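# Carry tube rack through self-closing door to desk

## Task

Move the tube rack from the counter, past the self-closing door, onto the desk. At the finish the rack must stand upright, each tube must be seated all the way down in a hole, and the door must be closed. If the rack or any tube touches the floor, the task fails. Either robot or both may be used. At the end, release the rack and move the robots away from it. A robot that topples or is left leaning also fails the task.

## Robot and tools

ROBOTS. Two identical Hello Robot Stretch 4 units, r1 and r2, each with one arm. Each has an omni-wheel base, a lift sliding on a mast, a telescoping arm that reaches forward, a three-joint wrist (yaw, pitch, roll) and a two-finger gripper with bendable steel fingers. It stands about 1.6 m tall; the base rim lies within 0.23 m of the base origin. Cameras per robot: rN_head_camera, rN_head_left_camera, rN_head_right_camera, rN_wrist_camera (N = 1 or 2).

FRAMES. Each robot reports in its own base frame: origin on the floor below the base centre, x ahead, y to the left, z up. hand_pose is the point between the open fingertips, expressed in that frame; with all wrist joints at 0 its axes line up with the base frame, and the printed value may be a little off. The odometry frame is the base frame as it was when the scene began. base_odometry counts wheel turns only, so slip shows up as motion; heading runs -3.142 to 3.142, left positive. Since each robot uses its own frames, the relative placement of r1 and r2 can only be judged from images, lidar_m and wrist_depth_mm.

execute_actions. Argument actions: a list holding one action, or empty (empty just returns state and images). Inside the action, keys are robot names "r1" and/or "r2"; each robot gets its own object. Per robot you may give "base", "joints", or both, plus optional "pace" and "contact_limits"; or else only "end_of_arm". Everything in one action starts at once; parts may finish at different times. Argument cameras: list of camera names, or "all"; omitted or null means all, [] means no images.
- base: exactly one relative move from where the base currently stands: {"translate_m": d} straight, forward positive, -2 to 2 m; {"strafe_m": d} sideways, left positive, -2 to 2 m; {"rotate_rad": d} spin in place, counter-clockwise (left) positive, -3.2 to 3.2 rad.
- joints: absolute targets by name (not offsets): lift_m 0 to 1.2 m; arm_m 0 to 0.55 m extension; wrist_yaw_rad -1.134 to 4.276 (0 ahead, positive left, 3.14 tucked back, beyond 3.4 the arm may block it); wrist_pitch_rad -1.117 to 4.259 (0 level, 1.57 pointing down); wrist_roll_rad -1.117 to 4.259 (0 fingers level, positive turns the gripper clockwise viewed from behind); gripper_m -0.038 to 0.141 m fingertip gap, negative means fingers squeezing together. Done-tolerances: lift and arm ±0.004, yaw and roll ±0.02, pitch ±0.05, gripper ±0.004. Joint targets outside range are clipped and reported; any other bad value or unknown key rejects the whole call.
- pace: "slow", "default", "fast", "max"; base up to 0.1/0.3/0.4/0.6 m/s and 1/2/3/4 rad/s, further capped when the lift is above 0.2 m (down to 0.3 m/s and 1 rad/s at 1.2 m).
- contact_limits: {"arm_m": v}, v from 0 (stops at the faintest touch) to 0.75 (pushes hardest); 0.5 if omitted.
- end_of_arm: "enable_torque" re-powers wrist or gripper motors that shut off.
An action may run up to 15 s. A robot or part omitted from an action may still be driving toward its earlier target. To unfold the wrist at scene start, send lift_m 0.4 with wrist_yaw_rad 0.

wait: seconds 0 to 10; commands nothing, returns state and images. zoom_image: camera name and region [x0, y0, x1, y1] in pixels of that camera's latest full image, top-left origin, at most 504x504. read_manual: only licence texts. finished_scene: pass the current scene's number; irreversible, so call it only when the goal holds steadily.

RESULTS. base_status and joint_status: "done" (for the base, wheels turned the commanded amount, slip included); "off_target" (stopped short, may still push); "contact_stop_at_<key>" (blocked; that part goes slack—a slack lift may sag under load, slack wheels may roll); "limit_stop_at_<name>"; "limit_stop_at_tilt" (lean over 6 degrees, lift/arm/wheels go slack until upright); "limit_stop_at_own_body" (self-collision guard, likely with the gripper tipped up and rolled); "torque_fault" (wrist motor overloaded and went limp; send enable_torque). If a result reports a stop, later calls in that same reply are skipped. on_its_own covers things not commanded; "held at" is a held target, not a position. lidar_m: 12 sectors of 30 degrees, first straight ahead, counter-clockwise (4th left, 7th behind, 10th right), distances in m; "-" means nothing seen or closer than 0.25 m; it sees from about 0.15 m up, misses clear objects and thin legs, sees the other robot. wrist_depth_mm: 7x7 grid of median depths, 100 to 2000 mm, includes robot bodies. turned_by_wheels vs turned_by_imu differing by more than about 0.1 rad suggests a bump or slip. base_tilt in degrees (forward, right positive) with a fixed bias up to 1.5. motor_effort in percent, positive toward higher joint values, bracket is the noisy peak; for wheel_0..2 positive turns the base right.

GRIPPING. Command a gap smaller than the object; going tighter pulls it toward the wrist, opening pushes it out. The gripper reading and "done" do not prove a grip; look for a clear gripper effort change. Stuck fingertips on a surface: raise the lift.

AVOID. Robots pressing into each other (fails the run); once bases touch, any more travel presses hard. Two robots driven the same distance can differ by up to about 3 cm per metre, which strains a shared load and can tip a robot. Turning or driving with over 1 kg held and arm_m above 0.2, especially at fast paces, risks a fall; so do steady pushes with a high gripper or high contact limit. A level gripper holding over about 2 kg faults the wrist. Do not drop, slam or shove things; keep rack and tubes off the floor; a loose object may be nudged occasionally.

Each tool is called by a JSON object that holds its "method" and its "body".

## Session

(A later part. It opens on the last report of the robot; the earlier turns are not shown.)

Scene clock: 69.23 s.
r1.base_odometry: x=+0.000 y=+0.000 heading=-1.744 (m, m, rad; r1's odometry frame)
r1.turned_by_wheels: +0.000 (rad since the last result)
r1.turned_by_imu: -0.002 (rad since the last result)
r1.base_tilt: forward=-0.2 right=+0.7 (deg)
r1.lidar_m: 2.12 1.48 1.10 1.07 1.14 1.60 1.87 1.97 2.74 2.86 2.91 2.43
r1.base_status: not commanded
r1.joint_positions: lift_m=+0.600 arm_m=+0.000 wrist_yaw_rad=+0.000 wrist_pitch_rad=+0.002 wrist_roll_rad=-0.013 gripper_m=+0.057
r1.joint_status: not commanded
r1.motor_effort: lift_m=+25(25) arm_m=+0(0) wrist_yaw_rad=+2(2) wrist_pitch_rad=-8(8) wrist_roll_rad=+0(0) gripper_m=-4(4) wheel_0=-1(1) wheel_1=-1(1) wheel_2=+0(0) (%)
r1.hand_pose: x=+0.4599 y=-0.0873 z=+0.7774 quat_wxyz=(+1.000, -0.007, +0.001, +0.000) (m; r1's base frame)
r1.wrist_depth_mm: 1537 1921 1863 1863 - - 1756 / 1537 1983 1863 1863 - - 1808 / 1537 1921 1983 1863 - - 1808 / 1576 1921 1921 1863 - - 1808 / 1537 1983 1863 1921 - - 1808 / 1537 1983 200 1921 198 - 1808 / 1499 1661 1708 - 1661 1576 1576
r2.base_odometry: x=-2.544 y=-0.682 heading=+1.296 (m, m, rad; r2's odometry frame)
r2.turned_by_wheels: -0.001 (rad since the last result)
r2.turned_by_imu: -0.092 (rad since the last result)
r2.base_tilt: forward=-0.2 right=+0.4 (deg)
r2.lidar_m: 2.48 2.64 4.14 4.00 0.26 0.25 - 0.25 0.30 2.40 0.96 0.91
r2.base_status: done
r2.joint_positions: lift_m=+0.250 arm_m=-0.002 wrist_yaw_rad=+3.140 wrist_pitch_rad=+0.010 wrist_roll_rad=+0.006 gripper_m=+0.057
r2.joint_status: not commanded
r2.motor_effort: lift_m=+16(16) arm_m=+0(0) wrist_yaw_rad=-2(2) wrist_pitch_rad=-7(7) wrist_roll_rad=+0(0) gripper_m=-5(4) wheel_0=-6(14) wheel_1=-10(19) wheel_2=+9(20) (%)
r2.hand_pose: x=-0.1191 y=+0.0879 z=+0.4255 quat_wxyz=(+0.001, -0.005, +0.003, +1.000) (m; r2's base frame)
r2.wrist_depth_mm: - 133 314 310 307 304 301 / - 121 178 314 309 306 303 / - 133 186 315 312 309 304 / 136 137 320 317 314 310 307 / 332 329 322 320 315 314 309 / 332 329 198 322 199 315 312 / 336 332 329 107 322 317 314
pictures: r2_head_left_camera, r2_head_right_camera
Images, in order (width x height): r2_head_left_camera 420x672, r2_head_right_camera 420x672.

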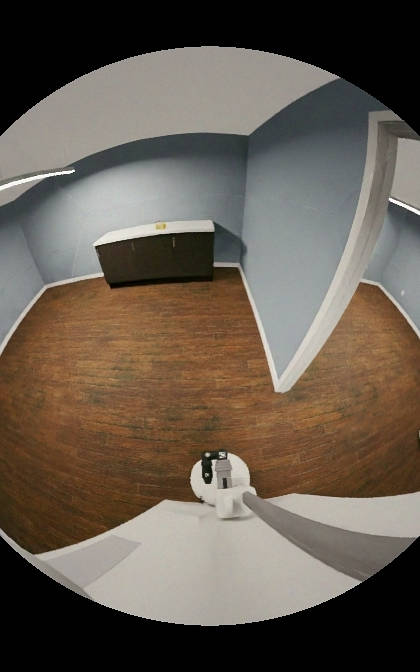

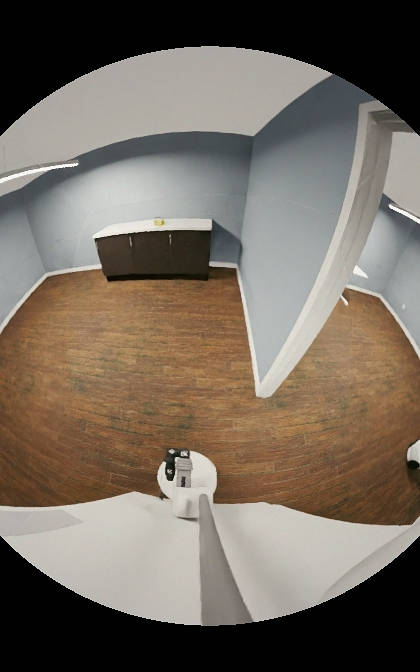

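{"method": "execute_actions", "body": {"actions": [{"r2":{"base":{"strafe_m":0.15},"pace":"slow"}}], "cameras": []}}

{"method": "execute_actions", "body": {"actions": [{"r2":{"base":{"translate_m":-0.3},"pace":"slow"},"r1":{"base":{"strafe_m":-0.75},"joints":{"wrist_yaw_rad":3.14,"lift_m":0.3}}}], "cameras": ["r2_head_left_camera","r1_head_camera"]}}

Scene clock: 73.53 s.
r1.base_odometry: x=+0.000 y=+0.000 heading=-1.744 (m, m, rad; r1's odometry frame)
r1.turned_by_wheels: +0.000 (rad since the last result)
r1.turned_by_imu: -0.002 (rad since the last result)
r1.base_tilt: forward=-0.2 right=+0.6 (deg)
r1.lidar_m: 2.11 1.49 1.11 1.07 1.12 1.61 1.87 1.99 2.76 2.87 2.92 2.40
r1.base_status: not commanded
r1.joint_positions: lift_m=+0.600 arm_m=+0.000 wrist_yaw_rad=+0.000 wrist_pitch_rad=+0.002 wrist_roll_rad=-0.013 gripper_m=+0.057
r1.joint_status: not commanded
r1.motor_effort: lift_m=+25(25) arm_m=+0(0) wrist_yaw_rad=+3(2) wrist_pitch_rad=-7(9) wrist_roll_rad=+1(1) gripper_m=-4(6) wheel_0=-1(1) wheel_1=-1(1) wheel_2=+0(1) (%)
r1.hand_pose: x=+0.4599 y=-0.0873 z=+0.7774 quat_wxyz=(+1.000, -0.007, +0.001, +0.000) (m; r1's base frame)
r1.wrist_depth_mm: 1537 1863 1808 1863 - - 1756 / 1537 1921 1863 1863 - - 1756 / 1537 1983 1863 1863 - - 1808 / 1499 1921 1921 1863 - - 1756 / 1537 1921 1863 1863 - - 1756 / 1537 1983 199 1921 198 - 1808 / 1499 1661 1708 - 1708 1576 1537
r2.base_odometry: x=-2.688 y=-0.641 heading=+1.297 (m, m, rad; r2's odometry frame)
r2.turned_by_wheels: +0.000 (rad since the last result)
r2.turned_by_imu: +0.002 (rad since the last result)
r2.base_tilt: forward=-0.3 right=+0.4 (deg)
r2.lidar_m: 2.53 2.66 3.97 3.87 0.26 0.25 - 0.25 0.30 2.55 1.01 1.03
r2.base_status: done
r2.joint_positions: lift_m=+0.250 arm_m=-0.002 wrist_yaw_rad=+3.140 wrist_pitch_rad=+0.010 wrist_roll_rad=+0.006 gripper_m=+0.057
r2.joint_status: not commanded
r2.motor_effort: lift_m=+16(16) arm_m=+0(0) wrist_yaw_rad=+1(2) wrist_pitch_rad=-7(7) wrist_roll_rad=-1(0) gripper_m=-3(3) wheel_0=-7(10) wheel_1=+5(10) wheel_2=+7(6) (%)
r2.hand_pose: x=-0.1191 y=+0.0879 z=+0.4255 quat_wxyz=(+0.001, -0.005, +0.003, +1.000) (m; r2's base frame)
r2.wrist_depth_mm: - 133 312 310 309 306 1618 / - 121 178 314 309 309 1661 / - 133 187 314 314 310 1661 / 136 137 320 317 315 314 1618 / 330 327 322 320 319 315 1661 / 330 329 198 322 200 317 1281 / 334 330 327 107 324 319 917
pictures: none
No camera images: the call's "cameras" was empty. Leave "cameras" out to get every camera's image.

Scene clock: 77.37 s.
r1.base_odometry: x=-0.739 y=+0.129 heading=-1.744 (m, m, rad; r1's odometry frame)
r1.turned_by_wheels: +0.000 (rad since the last result)
r1.turned_by_imu: -0.001 (rad since the last result)
r1.base_tilt: forward=-0.2 right=+0.6 (deg)
r1.lidar_m: 2.14 2.20 1.87 1.81 1.91 1.97 1.90 1.99 2.80 2.12 2.23 2.16
r1.base_status: done
r1.joint_positions: lift_m=+0.300 arm_m=+0.000 wrist_yaw_rad=+3.140 wrist_pitch_rad=+0.001 wrist_roll_rad=-0.013 gripper_m=+0.057
r1.joint_status: all done
r1.motor_effort: lift_m=+16(24) arm_m=+0(0) wrist_yaw_rad=+5(10) wrist_pitch_rad=-7(8) wrist_roll_rad=-1(0) gripper_m=-3(2) wheel_0=+1(9) wheel_1=+0(7) wheel_2=+1(4) (%)
r1.hand_pose: x=-0.1170 y=+0.0880 z=+0.4782 quat_wxyz=(+0.001, -0.001, -0.007, +1.000) (m; r1's base frame)
r1.wrist_depth_mm: - 140 268 1921 1921 1921 1863 / - 115 145 - 1983 1921 1863 / - 121 158 - 1921 1921 1863 / 145 144 291 - 1921 1983 1921 / 234 - - - 1983 1921 1863 / 230 1618 200 1537 198 1430 1397 / 226 1098 1138 - 1118 1025 1042
r2.base_odometry: x=-2.754 y=-0.864 heading=+1.334 (m, m, rad; r2's odometry frame)
r2.turned_by_wheels: +0.037 (rad since the last result)
r2.turned_by_imu: +0.051 (rad since the last result)
r2.base_tilt: forward=-0.2 right=+0.5 (deg)
r2.lidar_m: 2.72 2.93 3.94 3.84 0.38 0.25 - 0.27 0.25 0.48 1.21 1.16
r2.base_status: translate_m contact_stop (by the wheels' count: -0.232 of -0.300)
r2.joint_positions: lift_m=+0.250 arm_m=-0.002 wrist_yaw_rad=+3.140 wrist_pitch_rad=+0.010 wrist_roll_rad=+0.006 gripper_m=+0.057
r2.joint_status: not commanded
r2.on_its_own: the wheels are slack since a contact_stop
r2.motor_effort: lift_m=+16(17) arm_m=+0(0) wrist_yaw_rad=-1(4) wrist_pitch_rad=-8(8) wrist_roll_rad=-1(0) gripper_m=-3(5) wheel_0=+0(21) wheel_1=+0(32) wheel_2=+0(34) (%)
r2.hand_pose: x=-0.1191 y=+0.0879 z=+0.4255 quat_wxyz=(+0.001, -0.005, +0.003, +1.000) (m; r2's base frame)
r2.wrist_depth_mm: - 133 319 334 347 366 1366 / - 121 178 336 349 368 1366 / - 133 186 338 353 370 1397 / 136 137 325 340 355 373 1397 / 300 314 324 342 357 375 1397 / 303 314 198 342 200 379 1336 / 304 314 329 107 366 382 946
pictures: r1_head_camera, r2_head_left_camera
Images, in order (width x height): r1_head_camera 420x560, r2_head_left_camera 420x672.

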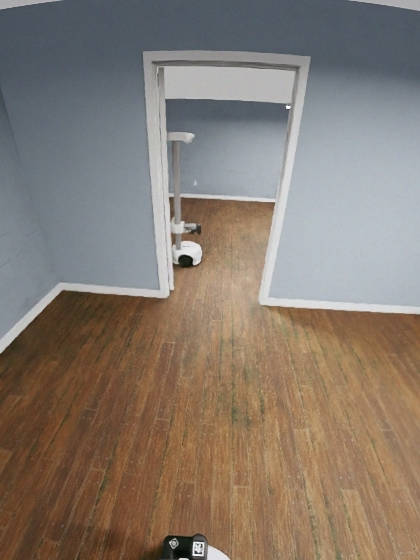

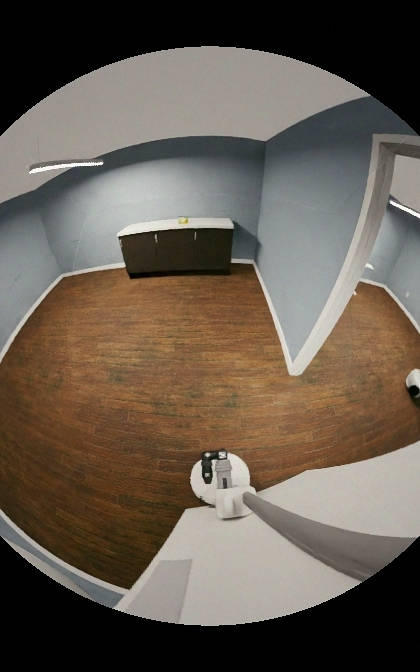

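{"method": "execute_actions", "body": {"actions": [{"r2":{"base":{"translate_m":0.01},"pace":"slow"}}], "cameras": ["r2_head_left_camera","r1_head_camera"]}}

Scene clock: 79.17 s.
r1.base_odometry: x=-0.739 y=+0.129 heading=-1.744 (m, m, rad; r1's odometry frame)
r1.turned_by_wheels: +0.000 (rad since the last result)
r1.turned_by_imu: -0.001 (rad since the last result)
r1.base_tilt: forward=-0.2 right=+0.6 (deg)
r1.lidar_m: 2.16 2.19 1.87 1.82 1.93 1.99 1.91 2.00 2.78 2.11 2.20 2.13
r1.base_status: not commanded
r1.joint_positions: lift_m=+0.300 arm_m=+0.000 wrist_yaw_rad=+3.140 wrist_pitch_rad=+0.001 wrist_roll_rad=-0.013 gripper_m=+0.057
r1.joint_status: not commanded
r1.motor_effort: lift_m=+16(16) arm_m=+0(0) wrist_yaw_rad=+5(3) wrist_pitch_rad=-8(8) wrist_roll_rad=+0(3) gripper_m=-4(2) wheel_0=+1(1) wheel_1=+0(0) wheel_2=+2(2) (%)
r1.hand_pose: x=-0.1170 y=+0.0880 z=+0.4782 quat_wxyz=(+0.001, -0.001, -0.007, +1.000) (m; r1's base frame)
r1.wrist_depth_mm: - 140 267 1921 1921 1863 1863 / - 115 145 - 1921 1921 1863 / - 121 158 - 1983 1983 1921 / 145 143 294 - 1983 1921 1983 / 234 - - - 1983 1921 1863 / 229 1618 199 1576 198 1430 1397 / 226 1078 1118 - 1118 1025 1060
r2.base_odometry: x=-2.752 y=-0.854 heading=+1.334 (m, m, rad; r2's odometry frame)
r2.turned_by_wheels: +0.000 (rad since the last result)
r2.turned_by_imu: +0.001 (rad since the last result)
r2.base_tilt: forward=-0.1 right=+0.4 (deg)
r2.lidar_m: 2.71 2.92 3.93 3.84 0.34 0.25 - 0.25 0.25 0.49 1.18 1.19
r2.base_status: done
r2.joint_positions: lift_m=+0.250 arm_m=-0.002 wrist_yaw_rad=+3.140 wrist_pitch_rad=+0.010 wrist_roll_rad=+0.006 gripper_m=+0.057
r2.joint_status: not commanded
r2.motor_effort: lift_m=+16(16) arm_m=+0(0) wrist_yaw_rad=-2(3) wrist_pitch_rad=-7(7) wrist_roll_rad=+0(1) gripper_m=-2(5) wheel_0=+2(4) wheel_1=+1(3) wheel_2=+2(5) (%)
r2.hand_pose: x=-0.1191 y=+0.0879 z=+0.4255 quat_wxyz=(+0.001, -0.005, +0.003, +1.000) (m; r2's base frame)
r2.wrist_depth_mm: - 133 320 330 345 359 1366 / - 121 178 334 347 364 1366 / - 133 186 336 349 366 1397 / 136 137 324 338 351 368 1397 / 301 315 325 342 353 373 1397 / 304 314 198 340 199 375 1336 / 306 314 327 107 362 377 960
pictures: r1_head_camera, r2_head_left_camera
Images, in order (width x height): r1_head_camera 420x560, r2_head_left_camera 420x672.

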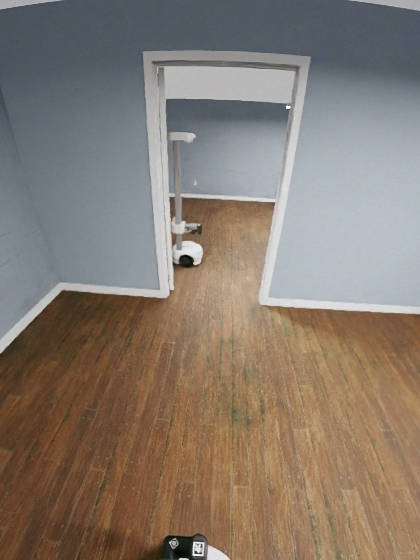

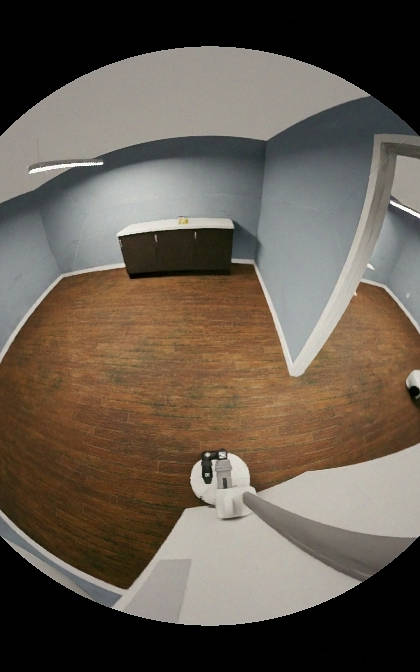

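{"method": "execute_actions", "body": {"actions": [{"r1":{"base":{"strafe_m":-0.2},"pace":"fast"}}], "cameras": []}}

{"method": "execute_actions", "body": {"actions": [{"r1":{"base":{"translate_m":1.5},"pace":"fast"}}], "cameras": ["r1_head_camera","r1_head_left_camera"]}}

Scene clock: 83.43 s.
r1.base_odometry: x=-0.936 y=+0.164 heading=-1.744 (m, m, rad; r1's odometry frame)
r1.turned_by_wheels: +0.000 (rad since the last result)
r1.turned_by_imu: -0.001 (rad since the last result)
r1.base_tilt: forward=-0.2 right=+0.6 (deg)
r1.lidar_m: 2.10 2.22 2.08 2.02 2.13 1.98 1.91 2.00 2.80 1.92 2.01 2.15
r1.base_status: done
r1.joint_positions: lift_m=+0.300 arm_m=+0.000 wrist_yaw_rad=+3.140 wrist_pitch_rad=+0.001 wrist_roll_rad=-0.013 gripper_m=+0.057
r1.joint_status: not commanded
r1.motor_effort: lift_m=+16(16) arm_m=+0(0) wrist_yaw_rad=+4(3) wrist_pitch_rad=-8(9) wrist_roll_rad=+0(1) gripper_m=-2(4) wheel_0=-1(12) wheel_1=+3(13) wheel_2=+1(0) (%)
r1.hand_pose: x=-0.1170 y=+0.0880 z=+0.4782 quat_wxyz=(+0.001, -0.001, -0.007, +1.000) (m; r1's base frame)
r1.wrist_depth_mm: - 140 267 1921 1921 1863 1863 / - 115 145 - 1983 1921 1863 / - 121 158 - 1921 1921 1921 / 145 144 293 - - 1921 1863 / 234 - - - - 1983 1863 / 230 1618 198 1537 198 1430 1397 / 226 1098 1118 - 1118 1042 1042
r2.base_odometry: x=-2.752 y=-0.854 heading=+1.334 (m, m, rad; r2's odometry frame)
r2.turned_by_wheels: +0.000 (rad since the last result)
r2.turned_by_imu: +0.002 (rad since the last result)
r2.base_tilt: forward=-0.2 right=+0.3 (deg)
r2.lidar_m: 2.73 2.91 3.94 3.85 0.34 0.25 - 0.26 0.25 0.48 1.21 1.17
r2.base_status: not commanded
r2.joint_positions: lift_m=+0.250 arm_m=-0.002 wrist_yaw_rad=+3.140 wrist_pitch_rad=+0.010 wrist_roll_rad=+0.006 gripper_m=+0.057
r2.joint_status: not commanded
r2.motor_effort: lift_m=+17(17) arm_m=+0(0) wrist_yaw_rad=-4(0) wrist_pitch_rad=-8(7) wrist_roll_rad=+0(1) gripper_m=-3(4) wheel_0=+2(2) wheel_1=+1(1) wheel_2=+2(1) (%)
r2.hand_pose: x=-0.1191 y=+0.0879 z=+0.4255 quat_wxyz=(+0.001, -0.005, +0.003, +1.000) (m; r2's base frame)
r2.wrist_depth_mm: - 133 319 332 343 359 1366 / - 121 177 334 349 366 1397 / - 133 186 336 349 368 1397 / 136 137 324 338 353 368 1397 / 303 314 325 340 355 373 1430 / 304 314 198 340 199 373 1336 / 306 314 327 107 362 375 946
pictures: none
No camera images: the call's "cameras" was empty. Leave "cameras" out to get every camera's image.

Scene clock: 88.47 s.
r1.base_odometry: x=-1.194 y=-1.314 heading=-1.744 (m, m, rad; r1's odometry frame)
r1.turned_by_wheels: +0.000 (rad since the last result)
r1.turned_by_imu: -0.006 (rad since the last result)
r1.base_tilt: forward=-0.2 right=+0.6 (deg)
r1.lidar_m: 1.49 0.97 0.91 1.99 2.09 2.92 3.48 3.55 2.01 1.95 0.83 0.66
r1.base_status: done
r1.joint_positions: lift_m=+0.300 arm_m=+0.000 wrist_yaw_rad=+3.140 wrist_pitch_rad=+0.001 wrist_roll_rad=-0.013 gripper_m=+0.057
r1.joint_status: not commanded
r1.motor_effort: lift_m=+16(16) arm_m=+0(0) wrist_yaw_rad=+4(4) wrist_pitch_rad=-8(8) wrist_roll_rad=+0(0) gripper_m=-3(4) wheel_0=+1(7) wheel_1=-1(7) wheel_2=+3(13) (%)
r1.hand_pose: x=-0.1170 y=+0.0880 z=+0.4782 quat_wxyz=(+0.001, -0.001, -0.007, +1.000) (m; r1's base frame)
r1.wrist_depth_mm: - 140 267 - - - - / - 115 145 - - - - / - 121 158 - - - - / 144 144 293 - - - - / 233 - - - - - - / 229 1618 200 1537 198 1397 1397 / 225 1098 1138 - 1118 1042 1042
r2.base_odometry: x=-2.752 y=-0.854 heading=+1.334 (m, m, rad; r2's odometry frame)
r2.turned_by_wheels: +0.000 (rad since the last result)
r2.turned_by_imu: +0.002 (rad since the last result)
r2.base_tilt: forward=-0.2 right=+0.2 (deg)
r2.lidar_m: 2.73 2.92 3.96 3.83 0.36 0.25 - 0.25 0.25 0.47 1.20 1.18
r2.base_status: not commanded
r2.joint_positions: lift_m=+0.250 arm_m=-0.002 wrist_yaw_rad=+3.140 wrist_pitch_rad=+0.010 wrist_roll_rad=+0.006 gripper_m=+0.057
r2.joint_status: not commanded
r2.motor_effort: lift_m=+16(16) arm_m=+0(0) wrist_yaw_rad=-3(0) wrist_pitch_rad=-7(6) wrist_roll_rad=+0(1) gripper_m=-4(1) wheel_0=+2(2) wheel_1=+0(1) wheel_2=+2(2) (%)
r2.hand_pose: x=-0.1191 y=+0.0879 z=+0.4255 quat_wxyz=(+0.001, -0.005, +0.003, +1.000) (m; r2's base frame)
r2.wrist_depth_mm: - 133 320 330 343 362 1366 / - 121 178 334 347 364 1397 / - 133 186 336 351 366 1397 / 136 137 324 338 351 368 1430 / 301 314 324 340 353 370 1430 / 304 315 198 340 200 375 1336 / 307 314 327 107 359 377 946
pictures: r1_head_camera, r1_head_left_camera
Images, in order (width x height): r1_head_camera 420x560, r1_head_left_camera 420x672.

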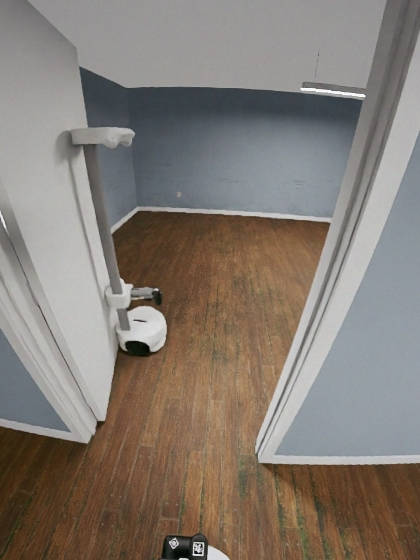

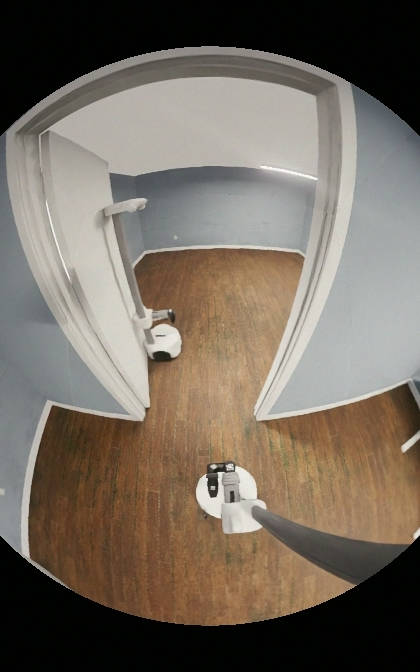

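{"method": "execute_actions", "body": {"actions": [{"r1":{"base":{"strafe_m":0.05}}}], "cameras": []}}

{"method": "execute_actions", "body": {"actions": [{"r1":{"base":{"translate_m":0.95}}}], "cameras": ["r1_head_camera","r1_head_left_camera"]}}

Scene clock: 91.40 s.
r1.base_odometry: x=-1.145 y=-1.322 heading=-1.744 (m, m, rad; r1's odometry frame)
r1.turned_by_wheels: +0.000 (rad since the last result)
r1.turned_by_imu: -0.001 (rad since the last result)
r1.base_tilt: forward=-0.2 right=+0.7 (deg)
r1.lidar_m: 1.43 0.93 0.91 1.92 2.03 2.83 3.48 3.56 2.07 2.01 0.83 0.68
r1.base_status: done
r1.joint_positions: lift_m=+0.300 arm_m=+0.000 wrist_yaw_rad=+3.140 wrist_pitch_rad=+0.001 wrist_roll_rad=-0.013 gripper_m=+0.057
r1.joint_status: not commanded
r1.motor_effort: lift_m=+16(16) arm_m=+0(0) wrist_yaw_rad=+5(6) wrist_pitch_rad=-8(8) wrist_roll_rad=+0(1) gripper_m=-3(3) wheel_0=+0(8) wheel_1=+1(11) wheel_2=+0(2) (%)
r1.hand_pose: x=-0.1170 y=+0.0880 z=+0.4782 quat_wxyz=(+0.001, -0.001, -0.007, +1.000) (m; r1's base frame)
r1.wrist_depth_mm: - 140 267 - - - - / - 115 145 - - - - / - 121 158 - - - - / 145 144 294 - - - - / 234 - - - - - - / 229 1576 199 1499 198 1464 1366 / 225 1098 1098 - 1118 1008 1042
r2.base_odometry: x=-2.752 y=-0.854 heading=+1.334 (m, m, rad; r2's odometry frame)
r2.turned_by_wheels: +0.000 (rad since the last result)
r2.turned_by_imu: +0.001 (rad since the last result)
r2.base_tilt: forward=-0.2 right=+0.2 (deg)
r2.lidar_m: 2.74 2.91 3.97 3.86 0.36 0.25 - 0.25 0.25 0.50 1.20 1.18
r2.base_status: not commanded
r2.joint_positions: lift_m=+0.250 arm_m=-0.002 wrist_yaw_rad=+3.140 wrist_pitch_rad=+0.010 wrist_roll_rad=+0.006 gripper_m=+0.057
r2.joint_status: not commanded
r2.motor_effort: lift_m=+16(16) arm_m=+1(0) wrist_yaw_rad=-2(1) wrist_pitch_rad=-7(7) wrist_roll_rad=-1(0) gripper_m=-4(5) wheel_0=+2(2) wheel_1=+1(0) wheel_2=+2(2) (%)
r2.hand_pose: x=-0.1191 y=+0.0879 z=+0.4255 quat_wxyz=(+0.001, -0.005, +0.003, +1.000) (m; r2's base frame)
r2.wrist_depth_mm: - 134 319 332 345 359 1366 / - 121 178 334 347 364 1397 / - 133 186 336 349 366 1397 / 136 137 325 338 351 368 1397 / 303 315 324 340 353 373 1430 / 304 314 198 340 199 375 1308 / 306 314 327 107 359 377 960
pictures: none
No camera images: the call's "cameras" was empty. Leave "cameras" out to get every camera's image.

Scene clock: 96.03 s.
r1.base_odometry: x=-1.308 y=-2.258 heading=-1.743 (m, m, rad; r1's odometry frame)
r1.turned_by_wheels: +0.000 (rad since the last result)
r1.turned_by_imu: -0.005 (rad since the last result)
r1.base_tilt: forward=-0.2 right=+0.6 (deg)
r1.lidar_m: 4.39 0.55 0.56 0.61 0.61 2.81 - 4.59 0.41 0.93 2.30 4.12
r1.base_status: done
r1.joint_positions: lift_m=+0.300 arm_m=+0.000 wrist_yaw_rad=+3.140 wrist_pitch_rad=+0.001 wrist_roll_rad=-0.013 gripper_m=+0.057
r1.joint_status: not commanded
r1.motor_effort: lift_m=+16(16) arm_m=+0(0) wrist_yaw_rad=+5(3) wrist_pitch_rad=-7(9) wrist_roll_rad=+1(0) gripper_m=-5(3) wheel_0=+2(6) wheel_1=+1(7) wheel_2=+1(13) (%)
r1.hand_pose: x=-0.1170 y=+0.0880 z=+0.4781 quat_wxyz=(+0.001, -0.001, -0.007, +1.000) (m; r1's base frame)
r1.wrist_depth_mm: - 140 267 - - - - / - 115 145 - - - - / - 121 158 - - - - / 145 144 293 - - - - / 235 - - - - - - / 229 1576 198 1576 197 1430 1397 / 226 1078 1118 - 1118 1025 1025
r2.base_odometry: x=-2.752 y=-0.854 heading=+1.334 (m, m, rad; r2's odometry frame)
r2.turned_by_wheels: +0.000 (rad since the last result)
r2.turned_by_imu: +0.002 (rad since the last result)
r2.base_tilt: forward=-0.1 right=+0.4 (deg)
r2.lidar_m: 2.74 2.91 3.94 3.84 0.34 0.25 - 0.26 0.25 0.49 0.55 0.55
r2.base_status: not commanded
r2.joint_positions: lift_m=+0.250 arm_m=-0.002 wrist_yaw_rad=+3.140 wrist_pitch_rad=+0.010 wrist_roll_rad=+0.006 gripper_m=+0.057
r2.joint_status: not commanded
r2.motor_effort: lift_m=+16(17) arm_m=+0(0) wrist_yaw_rad=-3(4) wrist_pitch_rad=-7(7) wrist_roll_rad=+0(0) gripper_m=+1(3) wheel_0=+2(2) wheel_1=+1(0) wheel_2=+2(2) (%)
r2.hand_pose: x=-0.1191 y=+0.0879 z=+0.4255 quat_wxyz=(+0.001, -0.005, +0.003, +1.000) (m; r2's base frame)
r2.wrist_depth_mm: - 134 319 330 345 362 1366 / - 121 178 334 347 364 1366 / - 133 186 336 351 366 1397 / 136 137 324 338 351 368 1397 / 301 314 325 340 353 370 1430 / 303 314 198 340 199 375 1336 / 306 312 327 108 362 377 946
pictures: r1_head_camera, r1_head_left_camera
Images, in order (width x height): r1_head_camera 420x560, r1_head_left_camera 420x672.

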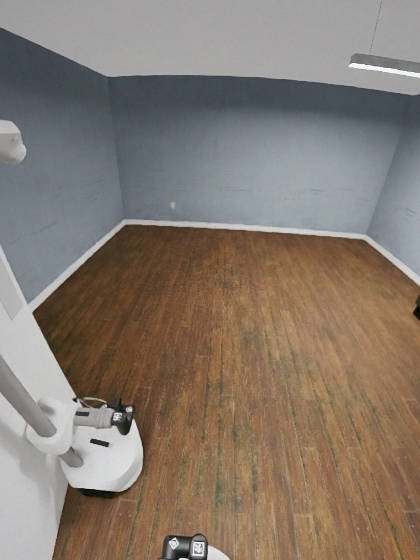

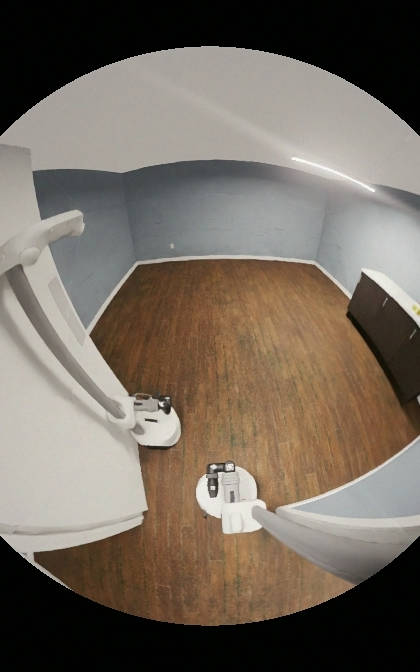

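{"method": "execute_actions", "body": {"actions": [{"r1":{"base":{"translate_m":0.25}}}], "cameras": []}}

{"method": "execute_actions", "body": {"actions": [{"r1":{"base":{"strafe_m":-0.4}}}], "cameras": []}}

{"method": "execute_actions", "body": {"actions": [{"r1":{"base":{"translate_m":0.85},"pace":"fast"}}], "cameras": []}}

{"method": "execute_actions", "body": {"actions": [{"r1":{"base":{"rotate_rad":-1.57},"joints":{"lift_m":0.95,"wrist_yaw_rad":0,"gripper_m":0.12}}}], "cameras": ["r1_head_camera","r1_head_left_camera","r1_wrist_camera"]}}

Scene clock: 101.03 s.
r1.base_odometry: x=-1.351 y=-2.504 heading=-1.743 (m, m, rad; r1's odometry frame)
r1.turned_by_wheels: +0.000 (rad since the last result)
r1.turned_by_imu: -0.002 (rad since the last result)
r1.base_tilt: forward=-0.1 right=+0.6 (deg)
r1.lidar_m: 4.13 0.47 0.41 0.49 0.67 2.91 - 0.60 0.65 1.98 2.31 4.14
r1.base_status: done
r1.joint_positions: lift_m=+0.300 arm_m=+0.000 wrist_yaw_rad=+3.140 wrist_pitch_rad=+0.001 wrist_roll_rad=-0.013 gripper_m=+0.057
r1.joint_status: not commanded
r1.motor_effort: lift_m=+16(16) arm_m=+0(0) wrist_yaw_rad=+4(6) wrist_pitch_rad=-7(9) wrist_roll_rad=+0(0) gripper_m=-3(2) wheel_0=+0(6) wheel_1=+2(7) wheel_2=+0(11) (%)
r1.hand_pose: x=-0.1170 y=+0.0880 z=+0.4781 quat_wxyz=(+0.001, -0.001, -0.007, +1.000) (m; r1's base frame)
r1.wrist_depth_mm: - 140 267 - - - - / - 115 145 - - - - / - 121 158 - - - - / 145 144 293 - - - - / 234 - - - - - - / 229 1576 199 1537 197 1430 1397 / 226 1042 1138 - 1118 1025 1025
r2.base_odometry: x=-2.752 y=-0.854 heading=+1.334 (m, m, rad; r2's odometry frame)
r2.turned_by_wheels: +0.000 (rad since the last result)
r2.turned_by_imu: +0.002 (rad since the last result)
r2.base_tilt: forward=-0.3 right=+0.2 (deg)
r2.lidar_m: 0.48 2.93 3.95 3.84 0.35 0.25 - 0.25 0.25 0.50 0.46 0.40
r2.base_status: not commanded
r2.joint_positions: lift_m=+0.250 arm_m=-0.002 wrist_yaw_rad=+3.140 wrist_pitch_rad=+0.010 wrist_roll_rad=+0.006 gripper_m=+0.057
r2.joint_status: not commanded
r2.motor_effort: lift_m=+17(16) arm_m=+0(0) wrist_yaw_rad=-3(2) wrist_pitch_rad=-7(7) wrist_roll_rad=+0(0) gripper_m=-1(2) wheel_0=+2(2) wheel_1=+0(1) wheel_2=+2(2) (%)
r2.hand_pose: x=-0.1191 y=+0.0879 z=+0.4255 quat_wxyz=(+0.001, -0.005, +0.003, +1.000) (m; r2's base frame)
r2.wrist_depth_mm: - 134 319 332 345 362 1366 / - 121 178 334 347 362 1397 / - 133 186 338 349 366 1397 / 136 137 324 338 353 368 1397 / 301 315 324 342 355 373 1430 / 304 314 198 340 199 373 1336 / 306 314 327 107 359 377 946
pictures: none
No camera images: the call's "cameras" was empty. Leave "cameras" out to get every camera's image.

Scene clock: 103.70 s.
r1.base_odometry: x=-1.745 y=-2.436 heading=-1.743 (m, m, rad; r1's odometry frame)
r1.turned_by_wheels: +0.000 (rad since the last result)
r1.turned_by_imu: -0.002 (rad since the last result)
r1.base_tilt: forward=-0.1 right=+0.6 (deg)
r1.lidar_m: 4.12 3.18 0.77 0.78 1.05 3.37 0.45 0.49 0.68 1.81 1.89 3.56
r1.base_status: done
r1.joint_positions: lift_m=+0.300 arm_m=+0.000 wrist_yaw_rad=+3.140 wrist_pitch_rad=+0.001 wrist_roll_rad=-0.013 gripper_m=+0.057
r1.joint_status: not commanded
r1.motor_effort: lift_m=+17(17) arm_m=+0(0) wrist_yaw_rad=+6(3) wrist_pitch_rad=-9(8) wrist_roll_rad=+1(1) gripper_m=-3(4) wheel_0=+0(9) wheel_1=-1(9) wheel_2=+0(2) (%)
r1.hand_pose: x=-0.1170 y=+0.0880 z=+0.4781 quat_wxyz=(+0.001, -0.001, -0.007, +1.000) (m; r1's base frame)
r1.wrist_depth_mm: - 140 267 - - - - / - 115 145 - - - - / - 121 158 - - - - / 145 144 293 - - - - / 232 609 597 - - - - / 229 615 199 591 198 1464 1397 / 226 621 609 - 1138 1008 1042
r2.base_odometry: x=-2.752 y=-0.854 heading=+1.334 (m, m, rad; r2's odometry frame)
r2.turned_by_wheels: +0.000 (rad since the last result)
r2.turned_by_imu: +0.001 (rad since the last result)
r2.base_tilt: forward=+0.0 right=+0.5 (deg)
r2.lidar_m: 0.80 2.90 3.95 3.85 0.38 0.25 - 0.25 0.25 0.50 1.21 0.76
r2.base_status: not commanded
r2.joint_positions: lift_m=+0.250 arm_m=-0.002 wrist_yaw_rad=+3.140 wrist_pitch_rad=+0.010 wrist_roll_rad=+0.006 gripper_m=+0.057
r2.joint_status: not commanded
r2.motor_effort: lift_m=+17(16) arm_m=+0(0) wrist_yaw_rad=-2(0) wrist_pitch_rad=-7(8) wrist_roll_rad=+0(1) gripper_m=-6(2) wheel_0=+2(2) wheel_1=+1(1) wheel_2=+1(2) (%)
r2.hand_pose: x=-0.1191 y=+0.0879 z=+0.4255 quat_wxyz=(+0.001, -0.005, +0.003, +1.000) (m; r2's base frame)
r2.wrist_depth_mm: - 133 319 332 345 359 1366 / - 121 178 334 349 362 1366 / - 133 186 336 349 364 1430 / 136 137 324 338 353 368 1397 / 301 315 324 340 355 370 1430 / 303 315 198 342 199 375 1336 / 304 314 327 107 362 379 960
pictures: none
No camera images: the call's "cameras" was empty. Leave "cameras" out to get every camera's image.

Scene clock: 107.10 s.
r1.base_odometry: x=-1.891 y=-3.273 heading=-1.743 (m, m, rad; r1's odometry frame)
r1.turned_by_wheels: +0.000 (rad since the last result)
r1.turned_by_imu: -0.003 (rad since the last result)
r1.base_tilt: forward=-0.2 right=+0.6 (deg)
r1.lidar_m: 3.28 3.16 2.36 1.22 0.86 1.48 1.31 1.38 1.90 1.80 1.90 3.40
r1.base_status: done
r1.joint_positions: lift_m=+0.300 arm_m=+0.000 wrist_yaw_rad=+3.140 wrist_pitch_rad=+0.001 wrist_roll_rad=-0.013 gripper_m=+0.057
r1.joint_status: not commanded
r1.motor_effort: lift_m=+17(17) arm_m=+0(0) wrist_yaw_rad=+4(5) wrist_pitch_rad=-8(8) wrist_roll_rad=-1(1) gripper_m=-3(3) wheel_0=+1(8) wheel_1=+2(8) wheel_2=+1(10) (%)
r1.hand_pose: x=-0.1170 y=+0.0880 z=+0.4781 quat_wxyz=(+0.001, -0.001, -0.007, +1.000) (m; r1's base frame)
r1.wrist_depth_mm: - 140 266 - - - 1397 / - 115 145 - - - 1430 / - 121 158 1464 - - 1499 / 145 144 293 1499 - - 1499 / 233 1464 1464 1430 - - 1464 / 229 1430 199 1430 198 1430 1308 / 225 1098 1118 - 1118 1025 1042
r2.base_odometry: x=-2.752 y=-0.854 heading=+1.334 (m, m, rad; r2's odometry frame)
r2.turned_by_wheels: +0.000 (rad since the last result)
r2.turned_by_imu: +0.001 (rad since the last result)
r2.base_tilt: forward=-0.3 right=+0.4 (deg)
r2.lidar_m: 2.74 0.84 3.93 3.84 0.36 0.25 - 0.26 0.25 0.49 1.21 1.17
r2.base_status: not commanded
r2.joint_positions: lift_m=+0.250 arm_m=-0.002 wrist_yaw_rad=+3.140 wrist_pitch_rad=+0.010 wrist_roll_rad=+0.006 gripper_m=+0.057
r2.joint_status: not commanded
r2.motor_effort: lift_m=+16(16) arm_m=+0(0) wrist_yaw_rad=-3(0) wrist_pitch_rad=-7(8) wrist_roll_rad=+0(1) gripper_m=-2(3) wheel_0=+2(2) wheel_1=+1(1) wheel_2=+2(2) (%)
r2.hand_pose: x=-0.1191 y=+0.0879 z=+0.4255 quat_wxyz=(+0.001, -0.005, +0.003, +1.000) (m; r2's base frame)
r2.wrist_depth_mm: - 133 319 330 345 362 1366 / - 121 178 332 347 362 1397 / - 133 186 338 349 366 1397 / 136 137 324 338 351 368 1397 / 303 315 325 342 355 370 1430 / 304 314 198 340 199 373 1308 / 306 315 329 107 359 377 946
pictures: none
No camera images: the call's "cameras" was empty. Leave "cameras" out to get every camera's image.

Scene clock: 110.53 s.
r1.base_odometry: x=-1.891 y=-3.273 heading=+2.971 (m, m, rad; r1's odometry frame)
r1.turned_by_wheels: -1.570 (rad since the last result)
r1.turned_by_imu: -1.556 (rad since the last result)
r1.base_tilt: forward=-0.2 right=+0.6 (deg)
r1.lidar_m: 1.82 1.92 3.40 3.29 3.19 2.36 1.23 0.85 1.50 1.28 1.37 1.90
r1.base_status: done
r1.joint_positions: lift_m=+0.950 arm_m=+0.000 wrist_yaw_rad=+0.001 wrist_pitch_rad=+0.002 wrist_roll_rad=-0.013 gripper_m=+0.120
r1.joint_status: all done
r1.motor_effort: lift_m=+25(28) arm_m=+0(0) wrist_yaw_rad=+1(3) wrist_pitch_rad=-8(9) wrist_roll_rad=-2(1) gripper_m=+1(3) wheel_0=+2(7) wheel_1=+3(7) wheel_2=+0(7) (%)
r1.hand_pose: x=+0.4599 y=-0.0873 z=+1.1274 quat_wxyz=(+1.000, -0.007, +0.001, +0.000) (m; r1's base frame)
r1.wrist_depth_mm: - - - - - - 1921 / - - - - - - 1983 / - - - - - - - / - - - - - - - / - 1708 1661 1618 1576 1576 - / - 1661 1661 1661 1576 1576 - / - 1661 1708 - 1618 1576 -
r2.base_odometry: x=-2.752 y=-0.854 heading=+1.334 (m, m, rad; r2's odometry frame)
r2.turned_by_wheels: +0.000 (rad since the last result)
r2.turned_by_imu: +0.001 (rad since the last result)
r2.base_tilt: forward=-0.2 right=+0.3 (deg)
r2.lidar_m: 1.39 0.86 3.96 3.84 0.38 0.25 - 0.25 0.25 0.48 1.19 1.18
r2.base_status: not commanded
r2.joint_positions: lift_m=+0.250 arm_m=-0.002 wrist_yaw_rad=+3.140 wrist_pitch_rad=+0.010 wrist_roll_rad=+0.006 gripper_m=+0.057
r2.joint_status: not commanded
r2.motor_effort: lift_m=+16(16) arm_m=+0(0) wrist_yaw_rad=-1(2) wrist_pitch_rad=-6(7) wrist_roll_rad=+0(0) gripper_m=-3(5) wheel_0=+2(2) wheel_1=+1(1) wheel_2=+2(2) (%)
r2.hand_pose: x=-0.1191 y=+0.0879 z=+0.4255 quat_wxyz=(+0.001, -0.005, +0.003, +1.000) (m; r2's base frame)
r2.wrist_depth_mm: - 133 319 332 347 359 1397 / - 121 178 334 347 362 1366 / - 133 186 334 349 366 1366 / 136 137 324 338 353 368 1397 / 303 314 325 340 355 373 1397 / 304 315 198 340 199 375 1336 / 307 314 327 107 359 377 946
pictures: r1_head_camera, r1_head_left_camera, r1_wrist_camera
Images, in order (width x height): r1_head_camera 420x560, r1_head_left_camera 420x672, r1_wrist_camera 616x392.

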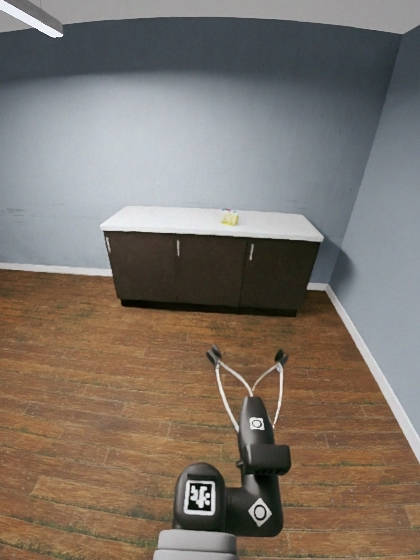

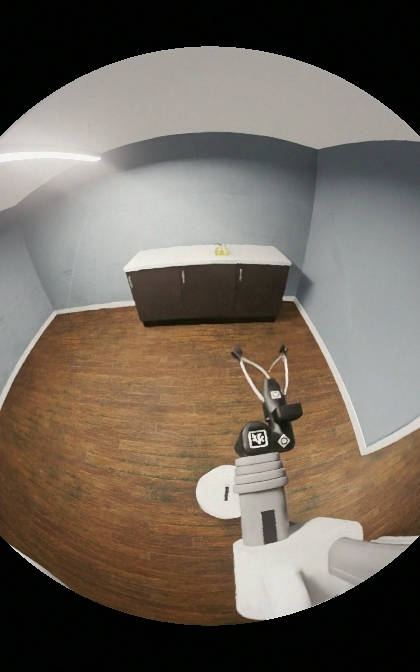

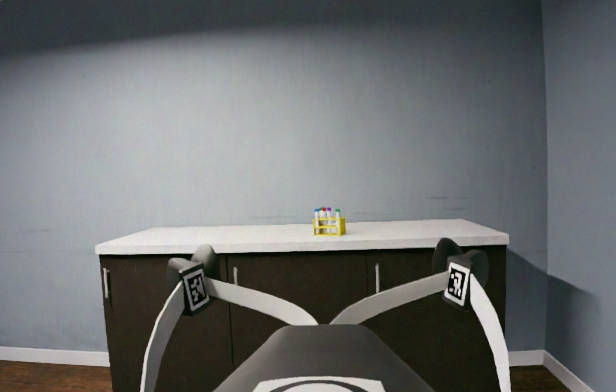

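{"method": "execute_actions", "body": {"actions": [{"r1":{"base":{"translate_m":1.05},"joints":{"wrist_pitch_rad":0.3},"pace":"fast"}}], "cameras": ["r1_head_camera","r1_wrist_camera"]}}

Scene clock: 117.17 s.
r1.base_odometry: x=-2.925 y=-3.095 heading=+2.971 (m, m, rad; r1's odometry frame)
r1.turned_by_wheels: +0.001 (rad since the last result)
r1.turned_by_imu: -0.005 (rad since the last result)
r1.base_tilt: forward=-0.1 right=+0.7 (deg)
r1.lidar_m: 0.75 0.80 1.13 3.27 3.43 3.45 1.84 1.85 1.37 1.33 1.07 0.80
r1.base_status: done
r1.joint_positions: lift_m=+0.950 arm_m=+0.000 wrist_yaw_rad=+0.000 wrist_pitch_rad=+0.302 wrist_roll_rad=-0.013 gripper_m=+0.120
r1.joint_status: all done
r1.motor_effort: lift_m=+25(25) arm_m=+0(0) wrist_yaw_rad=+3(3) wrist_pitch_rad=-7(10) wrist_roll_rad=-1(0) gripper_m=-3(1) wheel_0=+1(7) wheel_1=+2(8) wheel_2=+3(17) (%)
r1.hand_pose: x=+0.4468 y=-0.0873 z=+1.0421 quat_wxyz=(+0.989, -0.007, +0.150, +0.001) (m; r1's base frame)
r1.wrist_depth_mm: 1118 1098 1098 1098 1078 1060 1025 / 1160 1182 1138 1118 1098 1098 1078 / 1205 1205 1182 1025 1138 1098 1060 / 809 778 759 723 691 683 668 / 627 621 597 627 621 585 609 / 699 676 676 654 647 640 647 / 741 723 715 - 699 691 691
r2.base_odometry: x=-2.752 y=-0.854 heading=+1.334 (m, m, rad; r2's odometry frame)
r2.turned_by_wheels: +0.000 (rad since the last result)
r2.turned_by_imu: +0.002 (rad since the last result)
r2.base_tilt: forward=-0.1 right=+0.3 (deg)
r2.lidar_m: 1.82 1.87 3.92 3.85 0.36 0.25 - 0.25 0.25 0.50 1.19 1.18
r2.base_status: not commanded
r2.joint_positions: lift_m=+0.250 arm_m=-0.002 wrist_yaw_rad=+3.140 wrist_pitch_rad=+0.010 wrist_roll_rad=+0.006 gripper_m=+0.057
r2.joint_status: not commanded
r2.motor_effort: lift_m=+17(17) arm_m=+0(0) wrist_yaw_rad=-2(1) wrist_pitch_rad=-7(7) wrist_roll_rad=+0(0) gripper_m=-8(4) wheel_0=+2(2) wheel_1=+1(1) wheel_2=+2(2) (%)
r2.hand_pose: x=-0.1191 y=+0.0879 z=+0.4255 quat_wxyz=(+0.001, -0.005, +0.003, +1.000) (m; r2's base frame)
r2.wrist_depth_mm: - 134 320 332 345 364 1397 / - 121 178 332 349 364 1397 / - 133 186 336 349 366 1397 / 136 137 324 338 353 368 1397 / 301 314 324 340 353 373 1397 / 304 314 198 338 198 375 1336 / 306 312 327 107 359 377 960
pictures: r1_head_camera, r1_wrist_camera
Images, in order (width x height): r1_head_camera 420x560, r1_wrist_camera 616x392.

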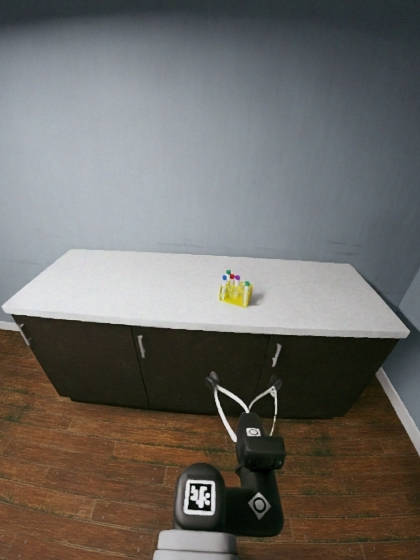

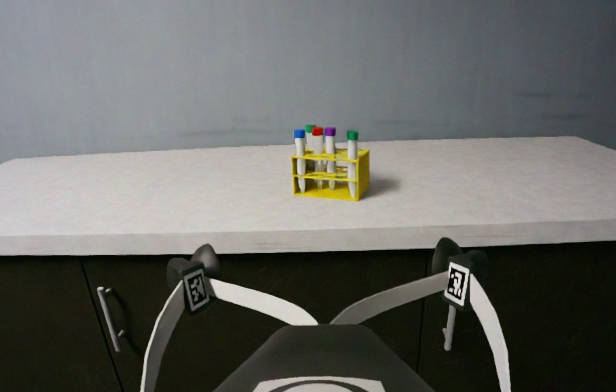

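{"method": "zoom_image", "body": {"camera": "r1_wrist_camera", "region": [270,100,400,220]}}

{"method": "zoom_image", "body": {"camera": "r1_head_camera", "region": [200,255,280,320]}}

Region (270, 100, 400, 220) of r1_wrist_camera's 616x392 image, scaled by 3.877; it fills the top 465 rows of this view, and the rest is white.

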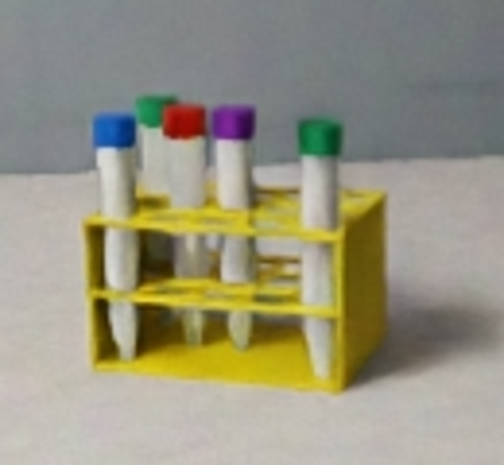

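Region (200, 255, 280, 320) of r1_head_camera's 420x560 image, scaled by 6.300, with more detail than that image has; it fills the top 410 rows of this view, and the rest is white.

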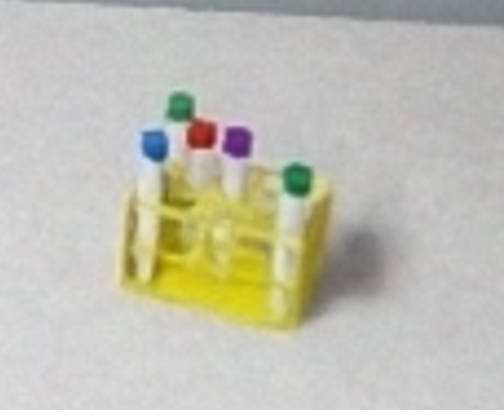

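{"method": "execute_actions", "body": {"actions": [{"r1":{"base":{"strafe_m":-0.53},"joints":{"lift_m":1.08,"wrist_yaw_rad":1.22,"wrist_pitch_rad":0.25,"gripper_m":0.141}}}], "cameras": []}}

{"method": "execute_actions", "body": {"actions": [{"r1":{"base":{"translate_m":0.4},"joints":{"arm_m":0.18}}}], "cameras": ["r1_head_camera","r1_wrist_camera"]}}

Scene clock: 131.03 s.
r1.base_odometry: x=-2.835 y=-2.572 heading=+2.971 (m, m, rad; r1's odometry frame)
r1.turned_by_wheels: +0.000 (rad since the last result)
r1.turned_by_imu: -0.002 (rad since the last result)
r1.base_tilt: forward=-0.1 right=+0.6 (deg)
r1.lidar_m: 0.75 0.79 1.12 3.80 3.96 3.48 1.79 1.12 0.83 0.79 0.85 0.80
r1.base_status: done
r1.joint_positions: lift_m=+1.080 arm_m=+0.000 wrist_yaw_rad=+1.220 wrist_pitch_rad=+0.253 wrist_roll_rad=-0.013 gripper_m=+0.141
r1.joint_status: all done
r1.motor_effort: lift_m=+25(27) arm_m=+0(0) wrist_yaw_rad=+5(9) wrist_pitch_rad=-7(10) wrist_roll_rad=+1(0) gripper_m=+1(0) wheel_0=+0(10) wheel_1=+0(11) wheel_2=+0(2) (%)
r1.hand_pose: x=+0.3496 y=+0.2322 z=+1.1857 quat_wxyz=(+0.813, -0.078, +0.099, +0.569) (m; r1's base frame)
r1.wrist_depth_mm: - - - - - 1430 1138 / - - - - - 1464 1160 / - - - - - 1576 1182 / - - - - 1255 1182 1138 / - - - - 1078 820 778 / - - - 1537 976 661 615 / 1863 1808 1921 - 1042 778 585
r2.base_odometry: x=-2.752 y=-0.854 heading=+1.334 (m, m, rad; r2's odometry frame)
r2.turned_by_wheels: +0.000 (rad since the last result)
r2.turned_by_imu: +0.002 (rad since the last result)
r2.base_tilt: forward=-0.3 right=+0.4 (deg)
r2.lidar_m: 1.75 2.92 3.95 3.85 0.34 0.25 - 0.26 0.25 0.49 1.21 1.17
r2.base_status: not commanded
r2.joint_positions: lift_m=+0.250 arm_m=-0.002 wrist_yaw_rad=+3.140 wrist_pitch_rad=+0.010 wrist_roll_rad=+0.006 gripper_m=+0.057
r2.joint_status: not commanded
r2.motor_effort: lift_m=+17(16) arm_m=+0(0) wrist_yaw_rad=-2(3) wrist_pitch_rad=-8(8) wrist_roll_rad=-1(0) gripper_m=-3(4) wheel_0=+2(2) wheel_1=+0(0) wheel_2=+2(2) (%)
r2.hand_pose: x=-0.1191 y=+0.0879 z=+0.4255 quat_wxyz=(+0.001, -0.005, +0.003, +1.000) (m; r2's base frame)
r2.wrist_depth_mm: - 133 319 330 345 362 1366 / - 121 178 334 347 366 1397 / - 133 186 334 351 366 1397 / 136 137 325 338 353 368 1430 / 303 314 324 340 355 373 1397 / 304 314 198 340 199 375 1336 / 306 314 327 107 362 377 946
pictures: none
No camera images: the call's "cameras" was empty. Leave "cameras" out to get every camera's image.

Scene clock: 133.87 s.
r1.base_odometry: x=-3.230 y=-2.505 heading=+2.971 (m, m, rad; r1's odometry frame)
r1.turned_by_wheels: +0.000 (rad since the last result)
r1.turned_by_imu: -0.002 (rad since the last result)
r1.base_tilt: forward=-0.1 right=+0.6 (deg)
r1.lidar_m: 0.36 0.39 0.55 3.80 3.97 3.89 2.20 1.16 0.85 0.81 0.86 0.37
r1.base_status: done
r1.joint_positions: lift_m=+1.080 arm_m=+0.179 wrist_yaw_rad=+1.220 wrist_pitch_rad=+0.252 wrist_roll_rad=-0.013 gripper_m=+0.141
r1.joint_status: all done
r1.motor_effort: lift_m=+25(26) arm_m=+7(9) wrist_yaw_rad=+4(4) wrist_pitch_rad=-8(11) wrist_roll_rad=+0(0) gripper_m=-1(1) wheel_0=+1(6) wheel_1=+2(6) wheel_2=+1(6) (%)
r1.hand_pose: x=+0.5277 y=+0.2322 z=+1.1858 quat_wxyz=(+0.813, -0.078, +0.099, +0.569) (m; r1's base frame)
r1.wrist_depth_mm: - - - 1708 1008 715 569 / - - - 1808 1042 741 585 / - - - 1921 1098 750 591 / - - 1336 1308 1078 778 603 / - - 904 878 854 699 621 / - - 615 477 591 580 615 / 1808 1808 559 - 539 521 500
r2.base_odometry: x=-2.752 y=-0.854 heading=+1.334 (m, m, rad; r2's odometry frame)
r2.turned_by_wheels: +0.000 (rad since the last result)
r2.turned_by_imu: +0.001 (rad since the last result)
r2.base_tilt: forward=-0.2 right=+0.4 (deg)
r2.lidar_m: 2.16 2.92 3.93 3.84 0.34 0.25 - 0.25 0.25 0.49 1.20 1.17
r2.base_status: not commanded
r2.joint_positions: lift_m=+0.250 arm_m=-0.002 wrist_yaw_rad=+3.140 wrist_pitch_rad=+0.010 wrist_roll_rad=+0.006 gripper_m=+0.057
r2.joint_status: not commanded
r2.motor_effort: lift_m=+17(16) arm_m=+0(0) wrist_yaw_rad=-2(2) wrist_pitch_rad=-7(8) wrist_roll_rad=+0(0) gripper_m=-3(8) wheel_0=+2(2) wheel_1=+0(0) wheel_2=+2(2) (%)
r2.hand_pose: x=-0.1191 y=+0.0879 z=+0.4255 quat_wxyz=(+0.001, -0.005, +0.003, +1.000) (m; r2's base frame)
r2.wrist_depth_mm: - 133 319 332 345 362 1366 / - 121 178 332 347 364 1366 / - 133 186 338 351 366 1366 / 136 137 325 338 351 368 1397 / 301 312 325 340 355 370 1397 / 304 314 198 340 199 375 1336 / 306 314 327 107 362 377 946
pictures: r1_head_camera, r1_wrist_camera
Images, in order (width x height): r1_head_camera 420x560, r1_wrist_camera 616x392.

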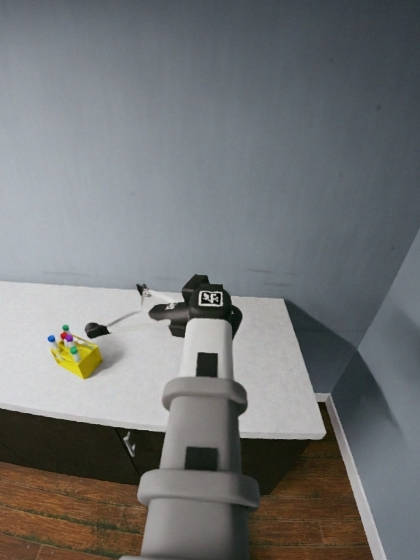

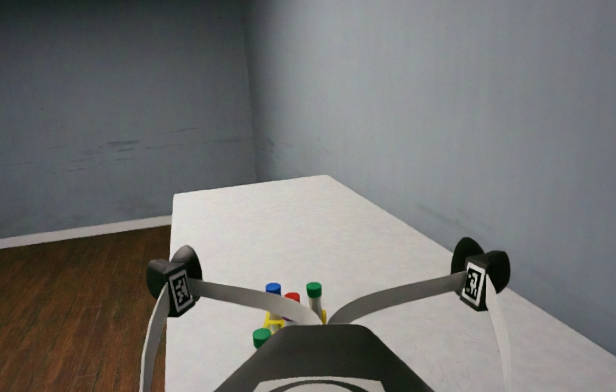

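{"method": "execute_actions", "body": {"actions": [{"r1":{"joints":{"arm_m":0.15,"lift_m":0.9}}}], "cameras": ["r1_head_camera","r1_wrist_camera"]}}

Scene clock: 138.70 s.
r1.base_odometry: x=-3.230 y=-2.505 heading=+2.971 (m, m, rad; r1's odometry frame)
r1.turned_by_wheels: +0.000 (rad since the last result)
r1.turned_by_imu: -0.002 (rad since the last result)
r1.base_tilt: forward=-0.1 right=+0.6 (deg)
r1.lidar_m: 0.36 0.38 0.53 3.80 3.96 3.88 2.19 1.15 0.85 0.81 0.85 0.39
r1.base_status: not commanded
r1.joint_positions: lift_m=+0.900 arm_m=+0.151 wrist_yaw_rad=+1.220 wrist_pitch_rad=+0.252 wrist_roll_rad=-0.013 gripper_m=+0.141
r1.joint_status: all done
r1.motor_effort: lift_m=+16(21) arm_m=-8(11) wrist_yaw_rad=+4(4) wrist_pitch_rad=-9(8) wrist_roll_rad=-2(1) gripper_m=+0(1) wheel_0=+1(1) wheel_1=+2(2) wheel_2=+1(1) (%)
r1.hand_pose: x=+0.5004 y=+0.2322 z=+1.0065 quat_wxyz=(+0.813, -0.078, +0.099, +0.569) (m; r1's base frame)
r1.wrist_depth_mm: - - - 1756 1042 759 597 / - - - 1863 1098 768 615 / - - - 1308 1060 798 621 / - - 715 407 661 640 597 / - - 480 375 455 424 430 / - 1863 327 327 317 310 327 / 1618 1537 301 - 289 278 271
r2.base_odometry: x=-2.752 y=-0.854 heading=+1.334 (m, m, rad; r2's odometry frame)
r2.turned_by_wheels: +0.000 (rad since the last result)
r2.turned_by_imu: +0.002 (rad since the last result)
r2.base_tilt: forward=-0.1 right=+0.2 (deg)
r2.lidar_m: 2.16 2.89 3.94 3.86 0.36 0.25 - 0.25 0.25 0.50 1.20 1.17
r2.base_status: not commanded
r2.joint_positions: lift_m=+0.250 arm_m=-0.002 wrist_yaw_rad=+3.140 wrist_pitch_rad=+0.010 wrist_roll_rad=+0.006 gripper_m=+0.057
r2.joint_status: not commanded
r2.motor_effort: lift_m=+16(16) arm_m=+0(0) wrist_yaw_rad=-1(0) wrist_pitch_rad=-7(8) wrist_roll_rad=+0(1) gripper_m=-3(5) wheel_0=+2(2) wheel_1=+1(1) wheel_2=+2(1) (%)
r2.hand_pose: x=-0.1191 y=+0.0879 z=+0.4255 quat_wxyz=(+0.001, -0.005, +0.003, +1.000) (m; r2's base frame)
r2.wrist_depth_mm: - 133 317 332 347 362 1366 / - 121 178 334 347 362 1366 / - 133 186 336 351 366 1397 / 136 137 324 338 351 368 1430 / 303 315 325 342 353 370 1397 / 304 315 198 340 199 373 1336 / 306 315 327 107 362 377 960
pictures: r1_head_camera, r1_wrist_camera
Images, in order (width x height): r1_head_camera 420x560, r1_wrist_camera 616x392.

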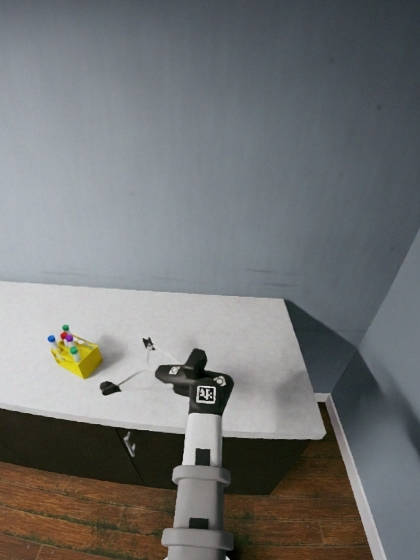

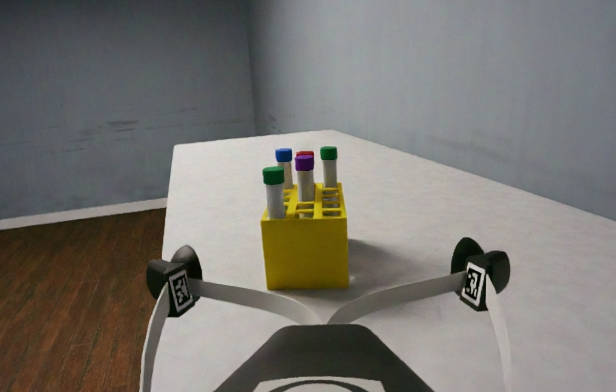

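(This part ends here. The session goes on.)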